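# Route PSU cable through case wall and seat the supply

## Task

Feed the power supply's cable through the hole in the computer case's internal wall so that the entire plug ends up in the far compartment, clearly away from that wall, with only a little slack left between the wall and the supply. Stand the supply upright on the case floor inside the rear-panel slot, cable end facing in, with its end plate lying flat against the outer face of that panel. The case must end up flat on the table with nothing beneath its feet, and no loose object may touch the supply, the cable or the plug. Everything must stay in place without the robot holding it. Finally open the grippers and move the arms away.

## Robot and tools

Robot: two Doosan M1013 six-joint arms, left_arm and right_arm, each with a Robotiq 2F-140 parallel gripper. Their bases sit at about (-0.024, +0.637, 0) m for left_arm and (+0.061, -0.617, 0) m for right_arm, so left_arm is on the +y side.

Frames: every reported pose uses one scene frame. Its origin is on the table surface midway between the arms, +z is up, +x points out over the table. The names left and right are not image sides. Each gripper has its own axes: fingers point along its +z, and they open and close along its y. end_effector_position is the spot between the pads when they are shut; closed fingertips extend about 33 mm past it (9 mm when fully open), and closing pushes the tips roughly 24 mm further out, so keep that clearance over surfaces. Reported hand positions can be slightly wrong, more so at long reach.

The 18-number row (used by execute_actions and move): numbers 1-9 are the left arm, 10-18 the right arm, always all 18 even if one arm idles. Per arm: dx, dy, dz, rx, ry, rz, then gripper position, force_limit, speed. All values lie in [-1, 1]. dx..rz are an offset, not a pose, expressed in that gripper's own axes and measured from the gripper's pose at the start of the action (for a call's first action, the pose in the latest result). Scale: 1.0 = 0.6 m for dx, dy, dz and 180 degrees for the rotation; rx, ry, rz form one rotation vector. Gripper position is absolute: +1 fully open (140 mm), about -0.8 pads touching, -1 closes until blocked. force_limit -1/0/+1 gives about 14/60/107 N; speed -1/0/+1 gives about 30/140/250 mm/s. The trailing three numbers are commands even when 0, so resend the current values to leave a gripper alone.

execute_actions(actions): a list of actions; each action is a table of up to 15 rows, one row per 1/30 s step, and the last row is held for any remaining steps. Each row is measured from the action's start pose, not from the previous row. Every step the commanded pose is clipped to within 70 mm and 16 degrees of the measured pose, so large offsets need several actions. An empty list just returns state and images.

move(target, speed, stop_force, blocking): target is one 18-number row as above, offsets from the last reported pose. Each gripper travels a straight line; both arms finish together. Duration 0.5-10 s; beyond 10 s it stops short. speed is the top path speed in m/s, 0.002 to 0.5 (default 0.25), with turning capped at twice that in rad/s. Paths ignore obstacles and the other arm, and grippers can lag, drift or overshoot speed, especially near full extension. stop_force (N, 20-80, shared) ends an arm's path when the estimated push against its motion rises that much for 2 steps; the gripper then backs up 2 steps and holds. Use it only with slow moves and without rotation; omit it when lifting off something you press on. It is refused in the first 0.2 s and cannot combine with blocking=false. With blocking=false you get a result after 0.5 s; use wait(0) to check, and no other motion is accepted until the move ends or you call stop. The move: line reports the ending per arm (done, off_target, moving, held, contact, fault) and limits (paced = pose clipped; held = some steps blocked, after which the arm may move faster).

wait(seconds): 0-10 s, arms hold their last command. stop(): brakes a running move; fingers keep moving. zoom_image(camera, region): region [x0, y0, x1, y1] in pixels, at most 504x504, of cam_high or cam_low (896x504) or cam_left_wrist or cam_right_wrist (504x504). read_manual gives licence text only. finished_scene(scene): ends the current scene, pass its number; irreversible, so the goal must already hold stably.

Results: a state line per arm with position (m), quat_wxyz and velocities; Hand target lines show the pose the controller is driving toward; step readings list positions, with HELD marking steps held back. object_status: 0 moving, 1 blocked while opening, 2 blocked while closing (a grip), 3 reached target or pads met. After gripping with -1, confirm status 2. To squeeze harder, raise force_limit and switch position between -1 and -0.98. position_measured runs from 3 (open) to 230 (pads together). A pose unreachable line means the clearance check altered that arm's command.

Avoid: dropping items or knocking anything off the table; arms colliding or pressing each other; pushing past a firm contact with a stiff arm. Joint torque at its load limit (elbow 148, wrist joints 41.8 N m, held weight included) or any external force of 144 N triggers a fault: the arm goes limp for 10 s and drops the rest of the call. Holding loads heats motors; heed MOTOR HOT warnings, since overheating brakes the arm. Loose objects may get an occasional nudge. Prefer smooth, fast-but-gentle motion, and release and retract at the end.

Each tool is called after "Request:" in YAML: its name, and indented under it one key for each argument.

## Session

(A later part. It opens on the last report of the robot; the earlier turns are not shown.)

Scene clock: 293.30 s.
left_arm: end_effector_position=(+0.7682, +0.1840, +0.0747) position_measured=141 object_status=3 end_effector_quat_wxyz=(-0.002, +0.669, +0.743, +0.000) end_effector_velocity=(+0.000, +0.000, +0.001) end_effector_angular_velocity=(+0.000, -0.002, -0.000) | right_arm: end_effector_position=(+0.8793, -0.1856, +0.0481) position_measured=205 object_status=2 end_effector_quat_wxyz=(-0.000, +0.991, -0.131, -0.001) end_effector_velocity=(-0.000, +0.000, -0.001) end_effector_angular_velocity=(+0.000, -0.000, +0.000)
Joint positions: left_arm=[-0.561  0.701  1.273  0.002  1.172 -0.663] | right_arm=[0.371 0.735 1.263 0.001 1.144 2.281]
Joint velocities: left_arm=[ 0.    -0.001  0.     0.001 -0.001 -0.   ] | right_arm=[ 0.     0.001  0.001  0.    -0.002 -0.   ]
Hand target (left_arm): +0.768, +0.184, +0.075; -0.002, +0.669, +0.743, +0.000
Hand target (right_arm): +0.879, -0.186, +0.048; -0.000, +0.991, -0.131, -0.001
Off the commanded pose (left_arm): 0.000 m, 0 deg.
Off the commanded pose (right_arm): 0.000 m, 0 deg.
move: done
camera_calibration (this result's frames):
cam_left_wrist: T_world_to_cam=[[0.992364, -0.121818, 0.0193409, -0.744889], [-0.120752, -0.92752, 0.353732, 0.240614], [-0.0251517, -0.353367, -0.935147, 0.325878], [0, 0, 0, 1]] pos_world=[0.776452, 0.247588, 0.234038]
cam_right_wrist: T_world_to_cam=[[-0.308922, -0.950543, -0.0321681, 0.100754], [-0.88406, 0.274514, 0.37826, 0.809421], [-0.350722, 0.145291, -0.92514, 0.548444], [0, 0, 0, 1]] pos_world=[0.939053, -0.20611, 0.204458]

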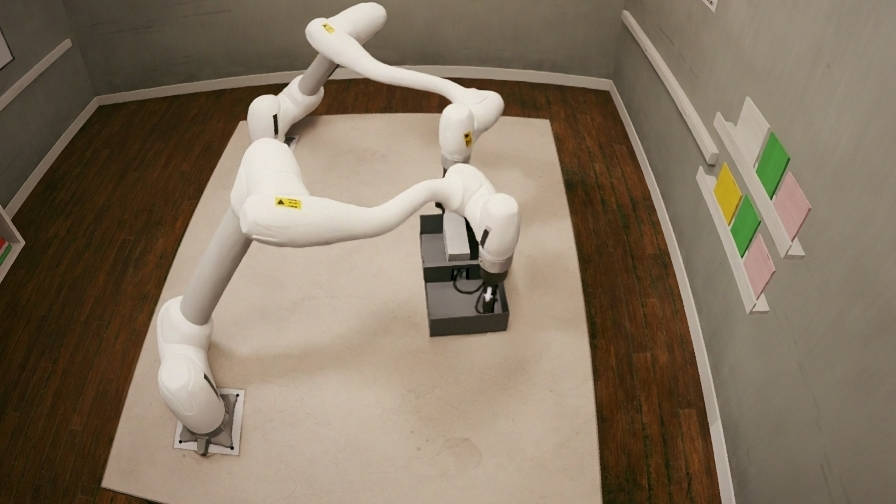

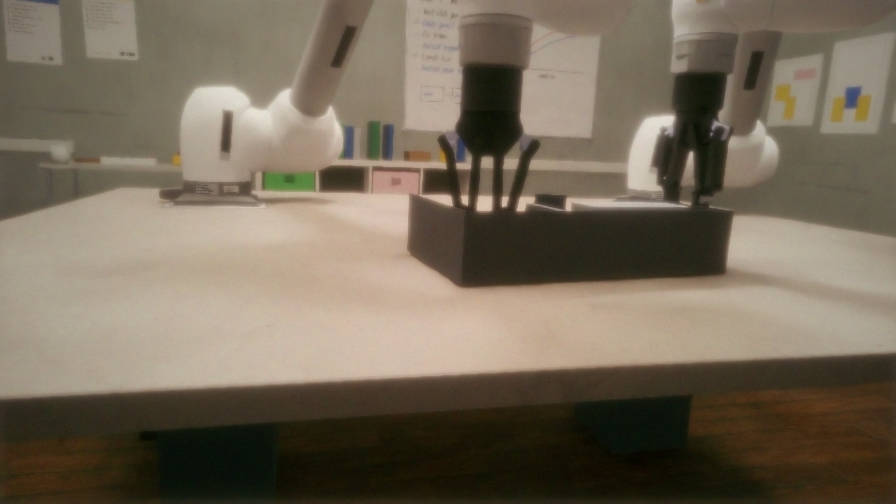

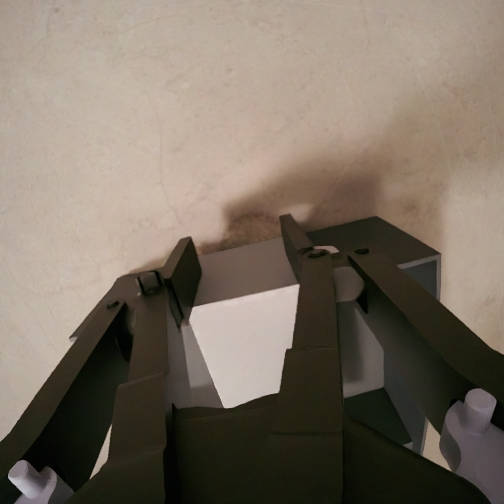

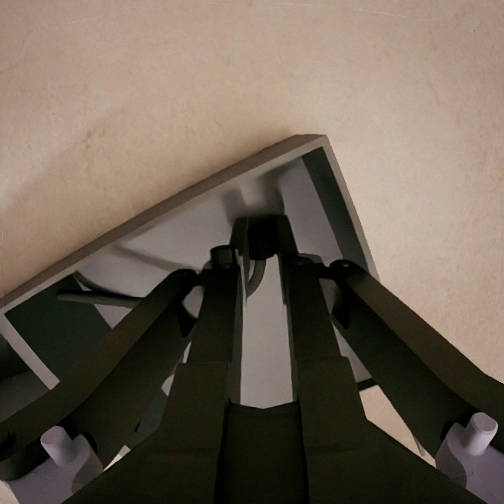

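The case moved with the push, so the plate is flush.

Request:
move:
  target: [0,0,0,0,0,0,-0.1,0,0,0,0,0,0,0,0,-0.4,-0.5,-1]

Request:
move:
  target: [0,0,0,0,0,0,-0.1,0,0,0,0,-0.17,0,0,0,-0.4,-0.5,-1]
  speed: 0.06

Request:
move:
  target: [0.25,-0.1,-0.15,0,0,0,-0.1,0,0,-0.2,0.25,-0.15,0,0,0,-0.4,-0.5,-1]

Request:
zoom_image:
  camera: "cam_high"
  region: [390,190,550,350]

Scene clock: 300.70 s.
left_arm: end_effector_position=(+0.7681, +0.1838, +0.0747) position_measured=141 object_status=3 end_effector_quat_wxyz=(-0.002, +0.669, +0.743, +0.000) end_effector_velocity=(+0.001, +0.000, +0.000) end_effector_angular_velocity=(+0.002, -0.002, -0.001) | right_arm: end_effector_position=(+0.8793, -0.1855, +0.0481) position_measured=179 object_status=0 end_effector_quat_wxyz=(-0.000, +0.991, -0.131, -0.001) end_effector_velocity=(+0.000, -0.000, +0.000) end_effector_angular_velocity=(+0.000, -0.001, +0.000)
Joint positions: left_arm=[-0.561  0.701  1.273  0.001  1.172 -0.663] | right_arm=[0.371 0.735 1.263 0.001 1.144 2.281]
Joint velocities: left_arm=[-0.     0.    -0.001  0.003 -0.    -0.   ] | right_arm=[-0. -0. -0. -0. -0. -0.]
Hand target (left_arm): +0.768, +0.184, +0.075; -0.002, +0.669, +0.743, +0.000
Hand target (right_arm): +0.879, -0.186, +0.048; -0.000, +0.991, -0.131, -0.001
Off the commanded pose (left_arm): 0.000 m, 0 deg.
Off the commanded pose (right_arm): 0.000 m, 0 deg.
move: done
camera_calibration (this result's frames):
cam_left_wrist: T_world_to_cam=[[0.992351, -0.121942, 0.0192435, -0.744771], [-0.12083, -0.927459, 0.353865, 0.240455], [-0.0253036, -0.353483, -0.935099, 0.325891], [0, 0, 0, 1]] pos_world=[0.776374, 0.24739, 0.233984]
cam_right_wrist: T_world_to_cam=[[-0.308904, -0.950545, -0.0322935, 0.100823], [-0.884061, 0.274445, 0.378308, 0.809357], [-0.350736, 0.14541, -0.925116, 0.548387], [0, 0, 0, 1]] pos_world=[0.939004, -0.206028, 0.204392]

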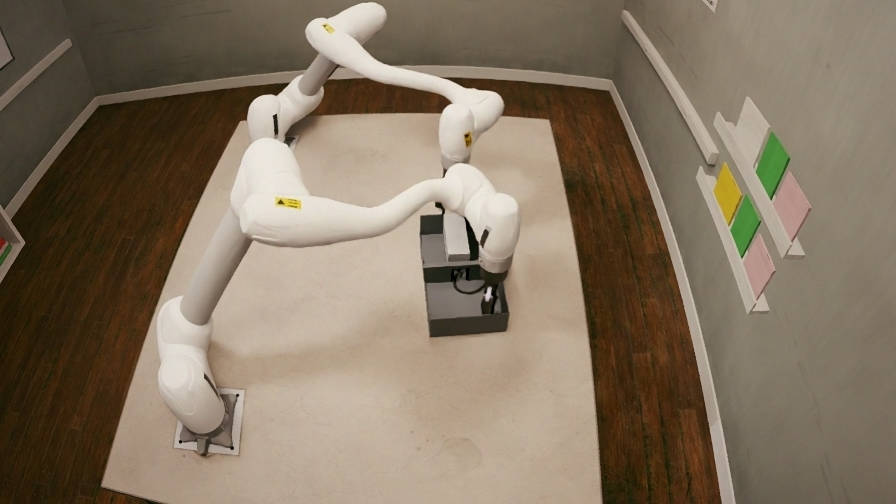

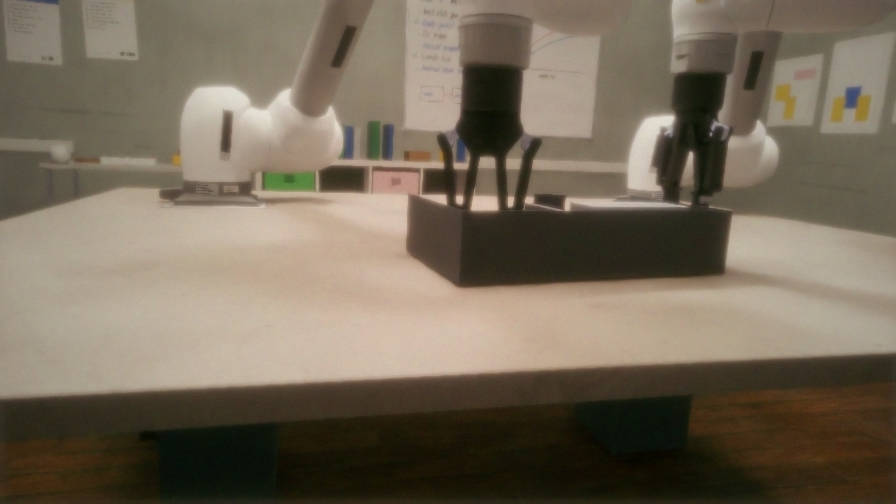

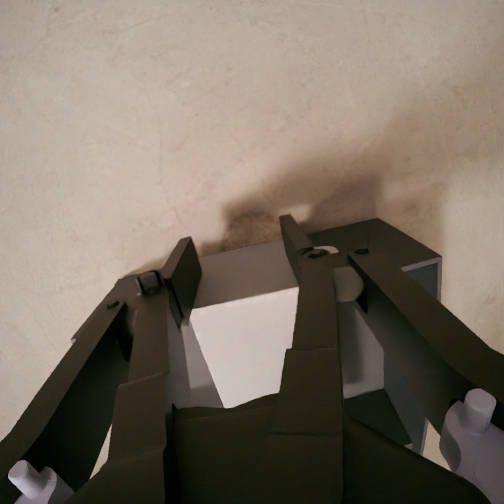

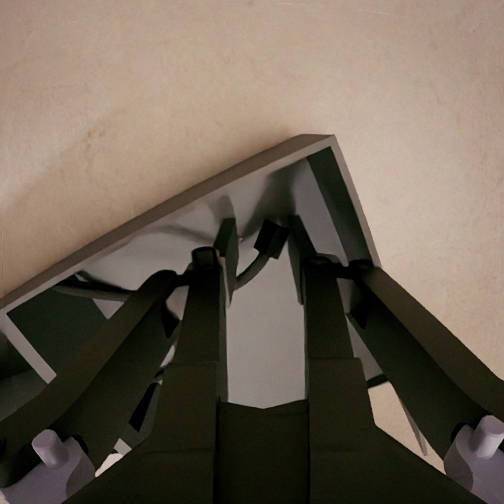

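Scene clock: 302.77 s.
left_arm: end_effector_position=(+0.7681, +0.1838, +0.0747) position_measured=141 object_status=3 end_effector_quat_wxyz=(-0.002, +0.669, +0.743, +0.000) end_effector_velocity=(+0.000, -0.000, +0.000) end_effector_angular_velocity=(-0.000, -0.001, -0.000) | right_arm: end_effector_position=(+0.8794, -0.1855, +0.1500) position_measured=179 object_status=3 end_effector_quat_wxyz=(-0.000, +0.991, -0.131, -0.001) end_effector_velocity=(-0.000, +0.000, +0.001) end_effector_angular_velocity=(-0.001, -0.000, +0.001)
Joint positions: left_arm=[-0.561  0.701  1.273  0.001  1.172 -0.663] | right_arm=[0.371 0.675 1.175 0.001 1.292 2.281]
Joint velocities: left_arm=[-0.    -0.     0.     0.    -0.001  0.   ] | right_arm=[ 0.001 -0.    -0.001 -0.001  0.002  0.   ]
Hand target (left_arm): +0.768, +0.184, +0.075; -0.002, +0.669, +0.743, +0.000
Hand target (right_arm): +0.879, -0.185, +0.150; -0.000, +0.991, -0.131, -0.001
Off the commanded pose (left_arm): 0.000 m, 0 deg.
Off the commanded pose (right_arm): 0.000 m, 0 deg.
move: done
camera_calibration (this result's frames):
cam_left_wrist: T_world_to_cam=[[0.992351, -0.121942, 0.0192436, -0.744771], [-0.12083, -0.927459, 0.353865, 0.240455], [-0.0253035, -0.353484, -0.935098, 0.325891], [0, 0, 0, 1]] pos_world=[0.776374, 0.24739, 0.233984]
cam_right_wrist: T_world_to_cam=[[-0.308779, -0.950585, -0.0323079, 0.10409], [-0.884088, 0.27432, 0.378334, 0.770898], [-0.350776, 0.145385, -0.925105, 0.64273], [0, 0, 0, 1]] pos_world=[0.939137, -0.20597, 0.306299]

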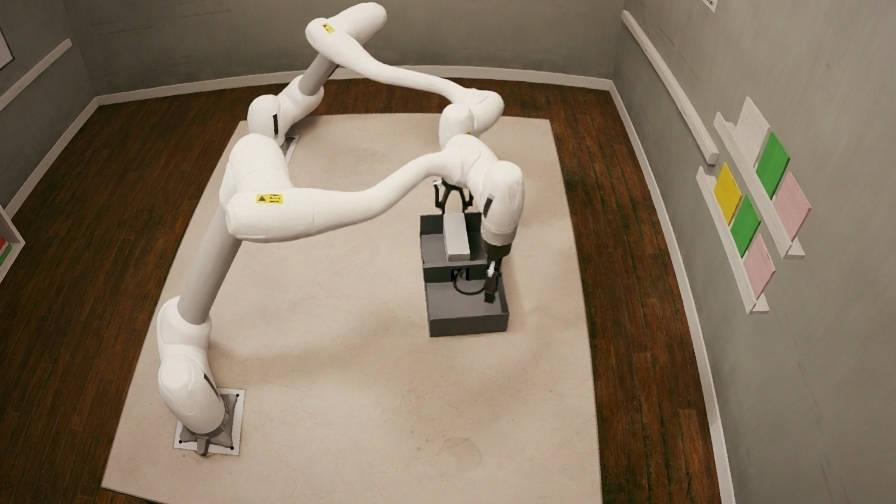

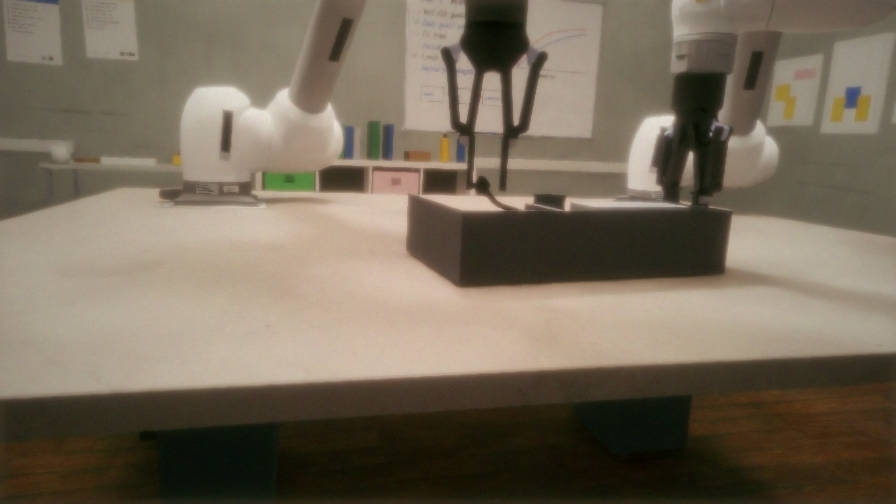

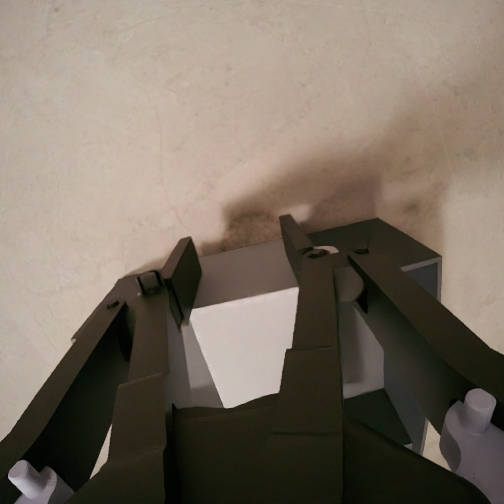

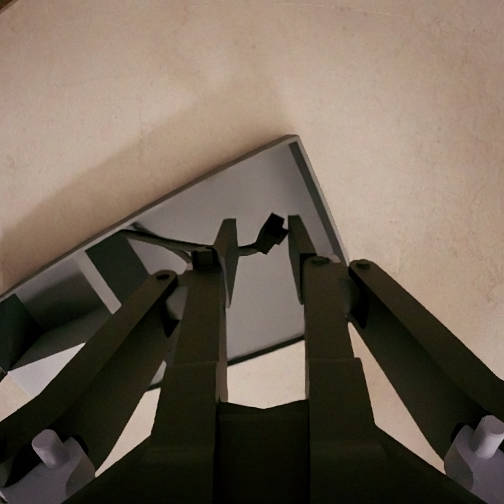

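Scene clock: 304.17 s.
left_arm: end_effector_position=(+0.6930, +0.3264, +0.1653) position_measured=141 object_status=3 end_effector_quat_wxyz=(-0.002, +0.669, +0.743, +0.000) end_effector_velocity=(-0.000, +0.000, -0.001) end_effector_angular_velocity=(-0.001, +0.002, +0.001) | right_arm: end_effector_position=(+0.7250, -0.2993, +0.2403) position_measured=179 object_status=3 end_effector_quat_wxyz=(-0.000, +0.991, -0.131, -0.001) end_effector_velocity=(-0.002, +0.000, +0.001) end_effector_angular_velocity=(+0.002, +0.003, -0.000)
Joint positions: left_arm=[-0.457  0.444  1.521  0.002  1.181 -0.559] | right_arm=[0.323 0.331 1.541 0.001 1.27  2.232]
Joint velocities: left_arm=[ 0.001  0.     0.001 -0.002 -0.     0.001] | right_arm=[ 0.    -0.002  0.002  0.003  0.003 -0.   ]
Hand target (left_arm): +0.693, +0.326, +0.165; -0.002, +0.669, +0.743, +0.000
Hand target (right_arm): +0.725, -0.299, +0.240; -0.000, +0.991, -0.131, -0.001
Off the commanded pose (left_arm): 0.000 m, 0 deg.
Off the commanded pose (right_arm): 0.000 m, 0 deg.
move: done
camera_calibration (this result's frames):
cam_left_wrist: T_world_to_cam=[[0.992345, -0.121994, 0.0191802, -0.654548], [-0.120865, -0.927572, 0.353556, 0.331667], [-0.0253407, -0.353167, -0.935217, 0.459064], [0, 0, 0, 1]] pos_world=[0.701257, 0.38992, 0.324616]
cam_right_wrist: T_world_to_cam=[[-0.308741, -0.950605, -0.0320868, -0.0489302], [-0.884144, 0.274392, 0.378151, 0.631552], [-0.350668, 0.14512, -0.925188, 0.688545], [0, 0, 0, 1]] pos_world=[0.784727, -0.319728, 0.396641]

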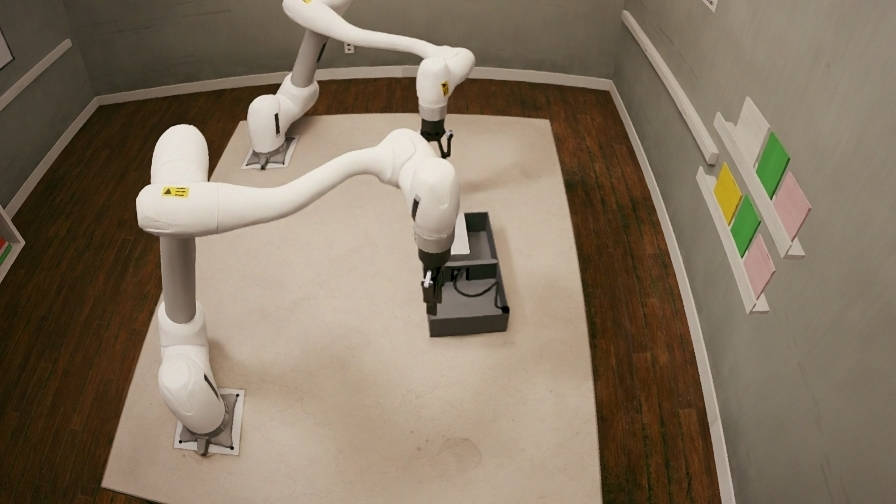

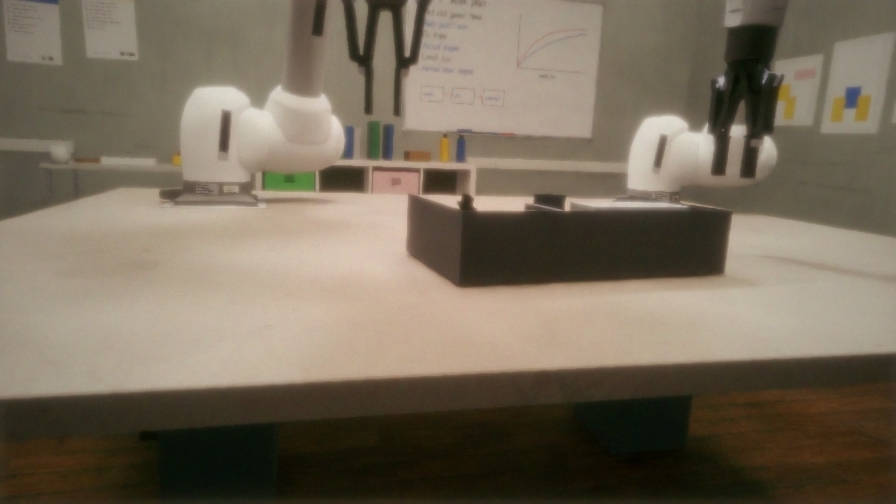

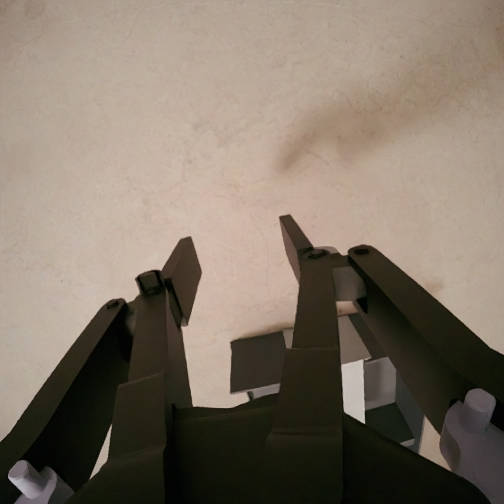

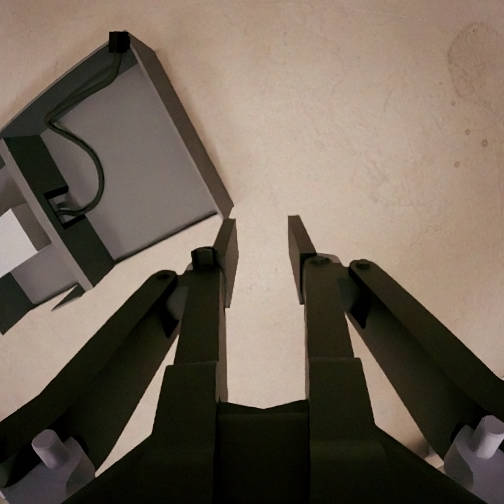

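Region (390, 190, 550, 350) of cam_high's 896x504 image, scaled by 3.150, with more detail than that image has.

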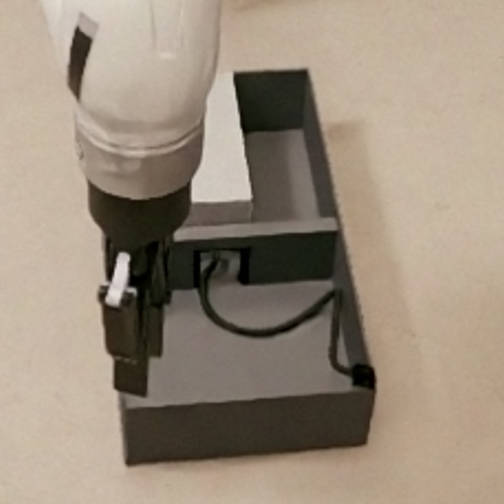

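Request:
move:
  target: [0,0,0,0,0,0,-0.1,0,0,0.362,-0.227,0.11,0,0,0,-1,-0.5,0]

Scene clock: 312.17 s.
left_arm: end_effector_position=(+0.6930, +0.3265, +0.1653) position_measured=141 object_status=3 end_effector_quat_wxyz=(-0.002, +0.669, +0.743, +0.000) end_effector_velocity=(+0.000, +0.000, +0.000) end_effector_angular_velocity=(+0.001, -0.001, -0.001) | right_arm: end_effector_position=(+0.9697, -0.2240, +0.1738) position_measured=232 object_status=3 end_effector_quat_wxyz=(-0.000, +0.991, -0.131, -0.001) end_effector_velocity=(+0.002, -0.001, -0.001) end_effector_angular_velocity=(-0.001, +0.002, -0.001)
Joint positions: left_arm=[-0.457  0.444  1.521  0.002  1.181 -0.559] | right_arm=[0.297 0.783 0.942 0.001 1.418 2.206]
Joint velocities: left_arm=[ 0.    -0.    -0.     0.002 -0.     0.   ] | right_arm=[-0.001  0.005 -0.007 -0.     0.005  0.   ]
Hand target (left_arm): +0.693, +0.326, +0.165; -0.002, +0.669, +0.743, +0.000
Hand target (right_arm): +0.970, -0.224, +0.174; -0.000, +0.991, -0.131, -0.001
Off the commanded pose (left_arm): 0.000 m, 0 deg.
Off the commanded pose (right_arm): 0.000 m, 0 deg.
move: done
camera_calibration (this result's frames):
cam_left_wrist: T_world_to_cam=[[0.992348, -0.121977, 0.0191594, -0.654563], [-0.120841, -0.927577, 0.35355, 0.331712], [-0.0253531, -0.35316, -0.935219, 0.459092], [0, 0, 0, 1]] pos_world=[0.701278, 0.38998, 0.324616]
cam_right_wrist: T_world_to_cam=[[-0.308649, -0.950632, -0.0321516, 0.0959382], [-0.88423, 0.274305, 0.378013, 0.852486], [-0.350532, 0.145103, -0.925242, 0.701754], [0, 0, 0, 1]] pos_world=[1.02939, -0.244466, 0.330127]

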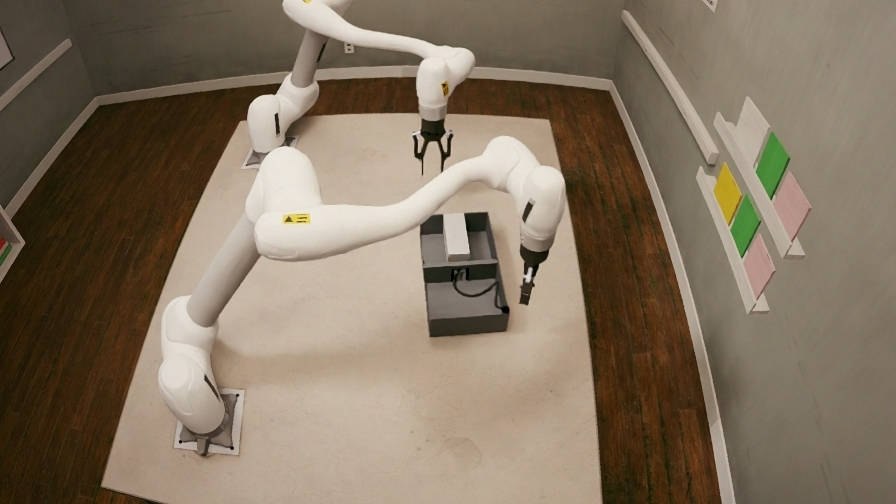

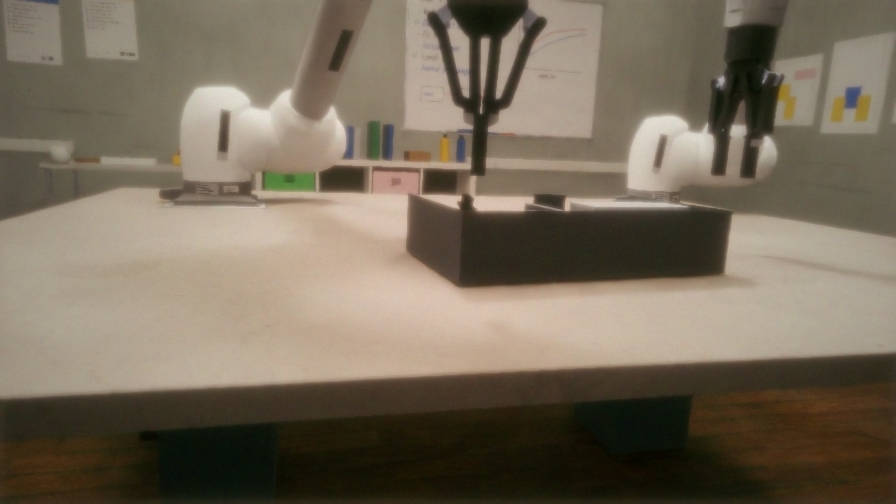

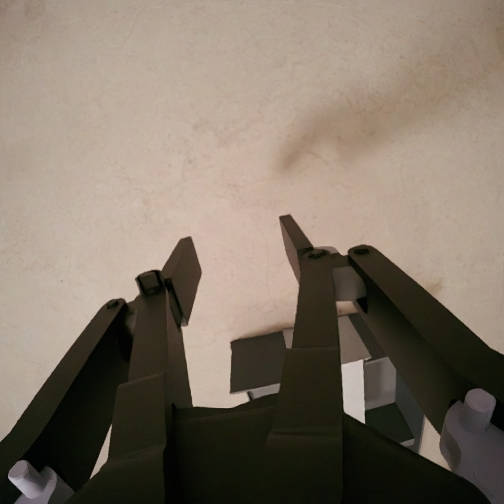

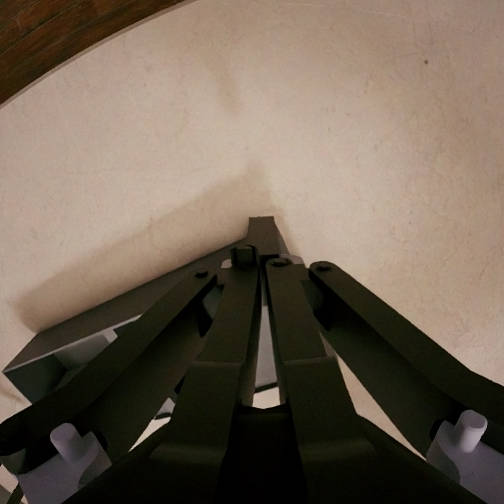

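Request:
move:
  target: [0,0,0,0,0,0,-0.1,0,0,-0.018,0.055,0.03,0,0,-0.333,-1,-0.5,0]

Request:
move:
  target: [0,0,0,0,0,0,-0.1,0,0,0,0,0.042,0,0,0,-1,-0.5,0]
  speed: 0.05

Request:
move:
  target: [0,0,0,0,0,0,-0.1,0,0,0,-0.1,0,0,0,0,-1,-0.5,0]
  speed: 0.03
  stop_force: 20

Request:
zoom_image:
  camera: "cam_low"
  region: [380,120,600,260]

Scene clock: 327.83 s.
left_arm: end_effector_position=(+0.6930, +0.3264, +0.1653) position_measured=141 object_status=3 end_effector_quat_wxyz=(-0.002, +0.669, +0.743, +0.000) end_effector_velocity=(+0.000, -0.001, +0.001) end_effector_angular_velocity=(-0.001, -0.000, -0.000) | right_arm: end_effector_position=(+0.9507, -0.2531, +0.1558) position_measured=232 object_status=3 end_effector_quat_wxyz=(-0.000, +0.924, +0.381, -0.000) end_effector_velocity=(-0.000, -0.001, -0.001) end_effector_angular_velocity=(+0.001, +0.001, +0.007)
Joint positions: left_arm=[-0.457  0.444  1.521  0.002  1.181 -0.559] | right_arm=[0.276 0.735 1.06  0.    1.348 1.14 ]
Joint velocities: left_arm=[-0.    -0.    -0.001 -0.001  0.001 -0.   ] | right_arm=[-0.001 -0.     0.002  0.001 -0.    -0.008]
Hand target (left_arm): +0.693, +0.326, +0.165; -0.002, +0.669, +0.743, +0.000
Hand target (right_arm): +0.951, -0.253, +0.156; -0.000, +0.924, +0.382, -0.000
Off the commanded pose (left_arm): 0.000 m, 0 deg.
Off the commanded pose (right_arm): 0.000 m, 0 deg.
move: done
camera_calibration (this result's frames):
cam_left_wrist: T_world_to_cam=[[0.992338, -0.122055, 0.0191803, -0.654523], [-0.120922, -0.927565, 0.353556, 0.331704], [-0.0253623, -0.353166, -0.935217, 0.459078], [0, 0, 0, 1]] pos_world=[0.701261, 0.38992, 0.324616]
cam_right_wrist: T_world_to_cam=[[0.667645, -0.743749, -0.0329633, -0.813836], [-0.680656, -0.627747, 0.377678, 0.428686], [-0.30159, -0.229718, -0.92535, 0.541355], [0, 0, 0, 1]] pos_world=[0.998409, -0.211825, 0.312211]

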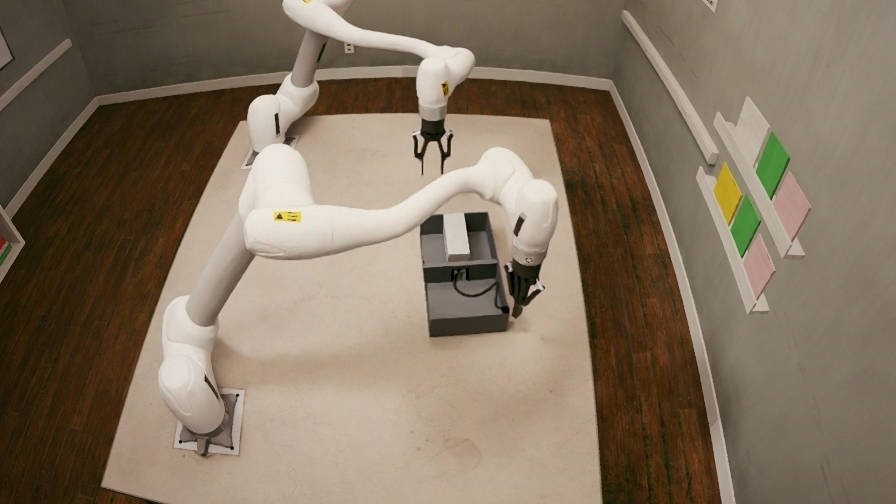

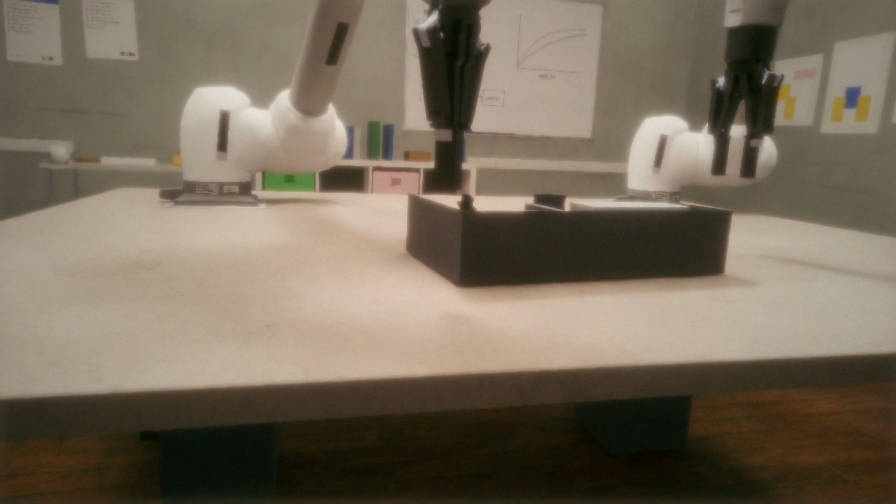

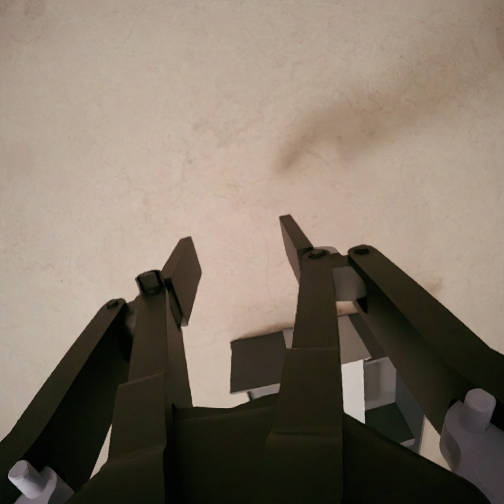

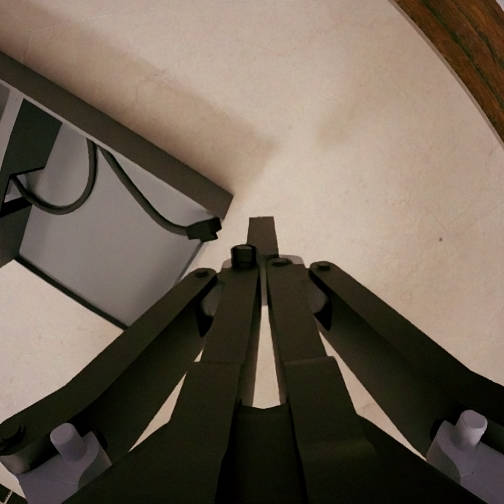

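Scene clock: 328.67 s.
left_arm: end_effector_position=(+0.6930, +0.3264, +0.1653) position_measured=141 object_status=3 end_effector_quat_wxyz=(-0.002, +0.669, +0.743, +0.000) end_effector_velocity=(-0.001, +0.000, -0.001) end_effector_angular_velocity=(+0.001, +0.003, +0.001) | right_arm: end_effector_position=(+0.9507, -0.2531, +0.1308) position_measured=232 object_status=3 end_effector_quat_wxyz=(-0.000, +0.924, +0.381, -0.000) end_effector_velocity=(-0.000, +0.001, -0.001) end_effector_angular_velocity=(+0.000, +0.000, +0.001)
Joint positions: left_arm=[-0.457  0.444  1.521  0.002  1.181 -0.559] | right_arm=[0.276 0.746 1.086 0.    1.31  1.14 ]
Joint velocities: left_arm=[ 0.     0.001 -0.    -0.001  0.002 -0.001] | right_arm=[ 0.001  0.001  0.001  0.    -0.002 -0.   ]
Hand target (left_arm): +0.693, +0.326, +0.165; -0.002, +0.669, +0.743, +0.000
Hand target (right_arm): +0.951, -0.253, +0.131; -0.000, +0.924, +0.381, -0.000
Off the commanded pose (left_arm): 0.000 m, 0 deg.
Off the commanded pose (right_arm): 0.000 m, 0 deg.
move: done
camera_calibration (this result's frames):
cam_left_wrist: T_world_to_cam=[[0.992338, -0.122056, 0.0191806, -0.654523], [-0.120922, -0.927565, 0.353556, 0.331704], [-0.0253623, -0.353166, -0.935217, 0.459078], [0, 0, 0, 1]] pos_world=[0.701261, 0.38992, 0.324616]
cam_right_wrist: T_world_to_cam=[[0.667645, -0.743748, -0.0329856, -0.81465], [-0.680656, -0.627758, 0.37766, 0.438125], [-0.301591, -0.229691, -0.925357, 0.518166], [0, 0, 0, 1]] pos_world=[0.998384, -0.211841, 0.287154]

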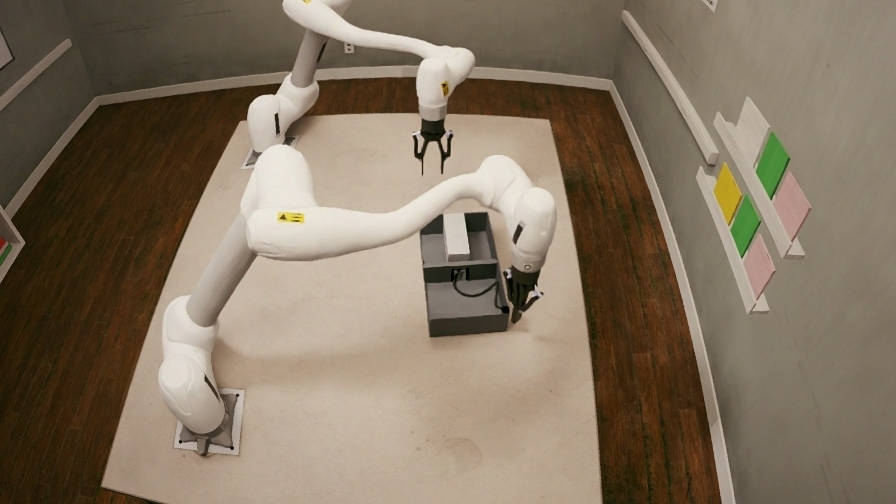

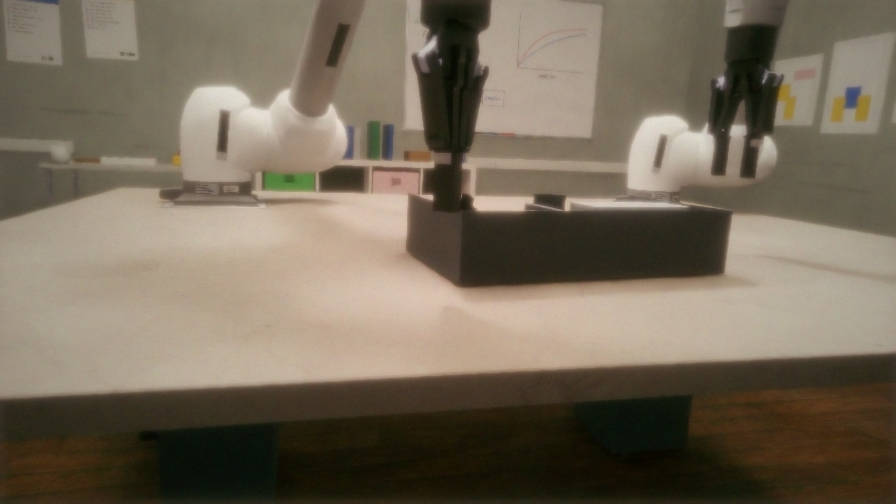

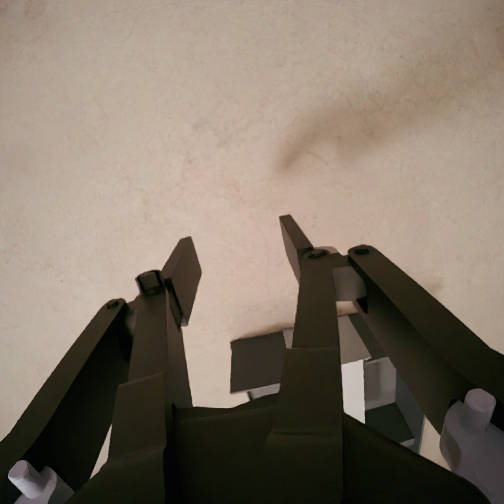

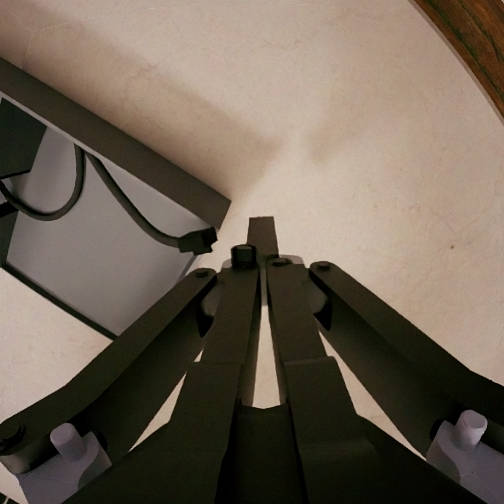

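Scene clock: 330.97 s.
left_arm: end_effector_position=(+0.6930, +0.3264, +0.1653) position_measured=141 object_status=3 end_effector_quat_wxyz=(-0.002, +0.669, +0.743, +0.000) end_effector_velocity=(-0.001, +0.000, +0.001) end_effector_angular_velocity=(-0.001, +0.000, -0.000) | right_arm: end_effector_position=(+0.9084, -0.2107, +0.1308) position_measured=232 object_status=3 end_effector_quat_wxyz=(-0.000, +0.924, +0.381, -0.000) end_effector_velocity=(-0.001, +0.002, +0.000) end_effector_angular_velocity=(+0.000, -0.000, +0.001)
Joint positions: left_arm=[-0.457  0.444  1.521  0.002  1.181 -0.559] | right_arm=[0.334 0.709 1.152 0.001 1.282 1.198]
Joint velocities: left_arm=[ 0.    -0.002  0.001 -0.001  0.001  0.001] | right_arm=[ 0.002 -0.001  0.002  0.    -0.001  0.002]
Hand target (left_arm): +0.693, +0.326, +0.165; -0.002, +0.669, +0.743, +0.000
Hand target (right_arm): +0.908, -0.211, +0.131; -0.000, +0.924, +0.381, -0.000
Off the commanded pose (left_arm): 0.000 m, 0 deg.
Off the commanded pose (right_arm): 0.000 m, 0 deg.
move: done
camera_calibration (this result's frames):
cam_left_wrist: T_world_to_cam=[[0.992338, -0.122056, 0.0191804, -0.654523], [-0.120922, -0.927565, 0.353556, 0.331704], [-0.0253625, -0.353166, -0.935217, 0.459078], [0, 0, 0, 1]] pos_world=[0.701261, 0.38992, 0.324616]
cam_right_wrist: T_world_to_cam=[[0.667623, -0.743761, -0.0331535, -0.75482], [-0.680635, -0.627792, 0.377642, 0.435941], [-0.301689, -0.229557, -0.925358, 0.515317], [0, 0, 0, 1]] pos_world=[0.956117, -0.169431, 0.287198]

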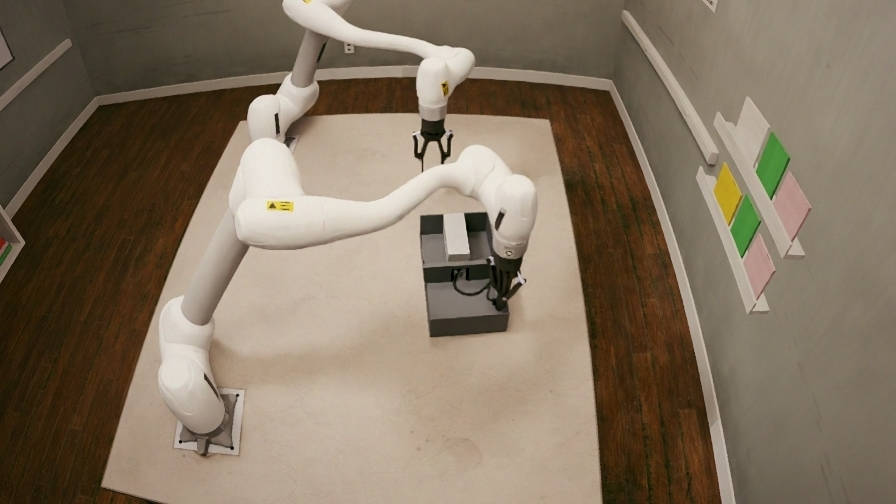

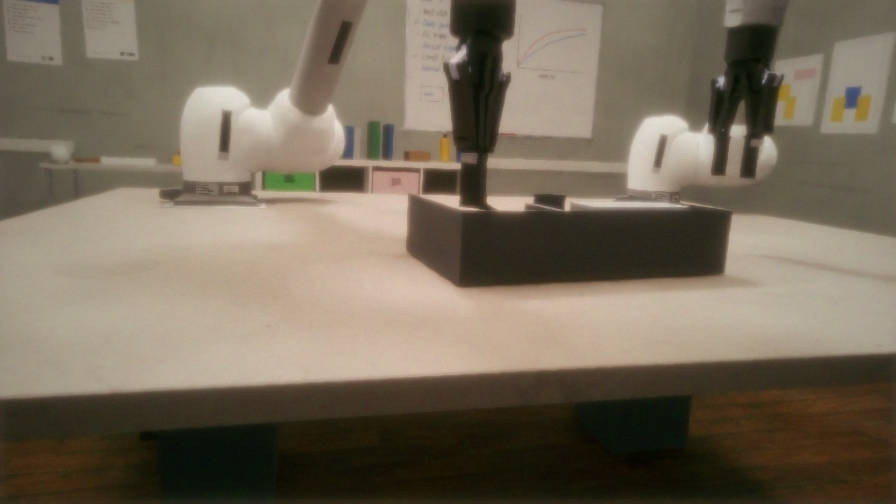

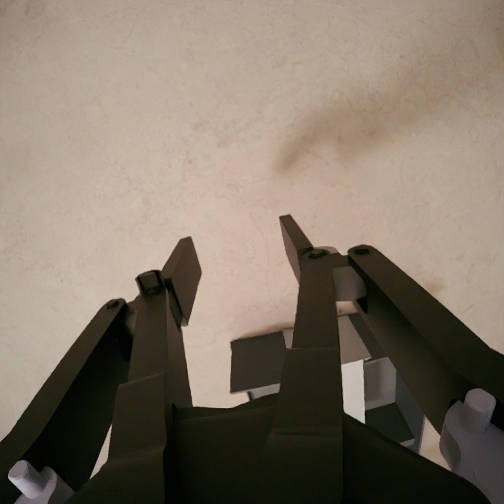

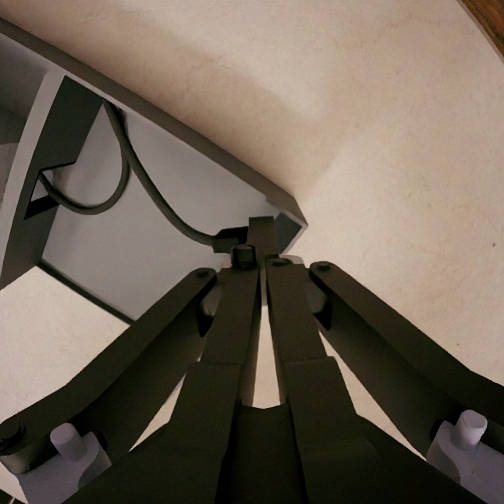

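Region (380, 120, 600, 260) of cam_low's 896x504 image, scaled by 2.291, with more detail than that image has; it fills the top 321 rows of this view, and the rest is white.

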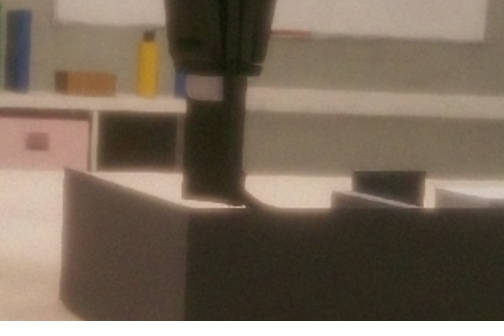

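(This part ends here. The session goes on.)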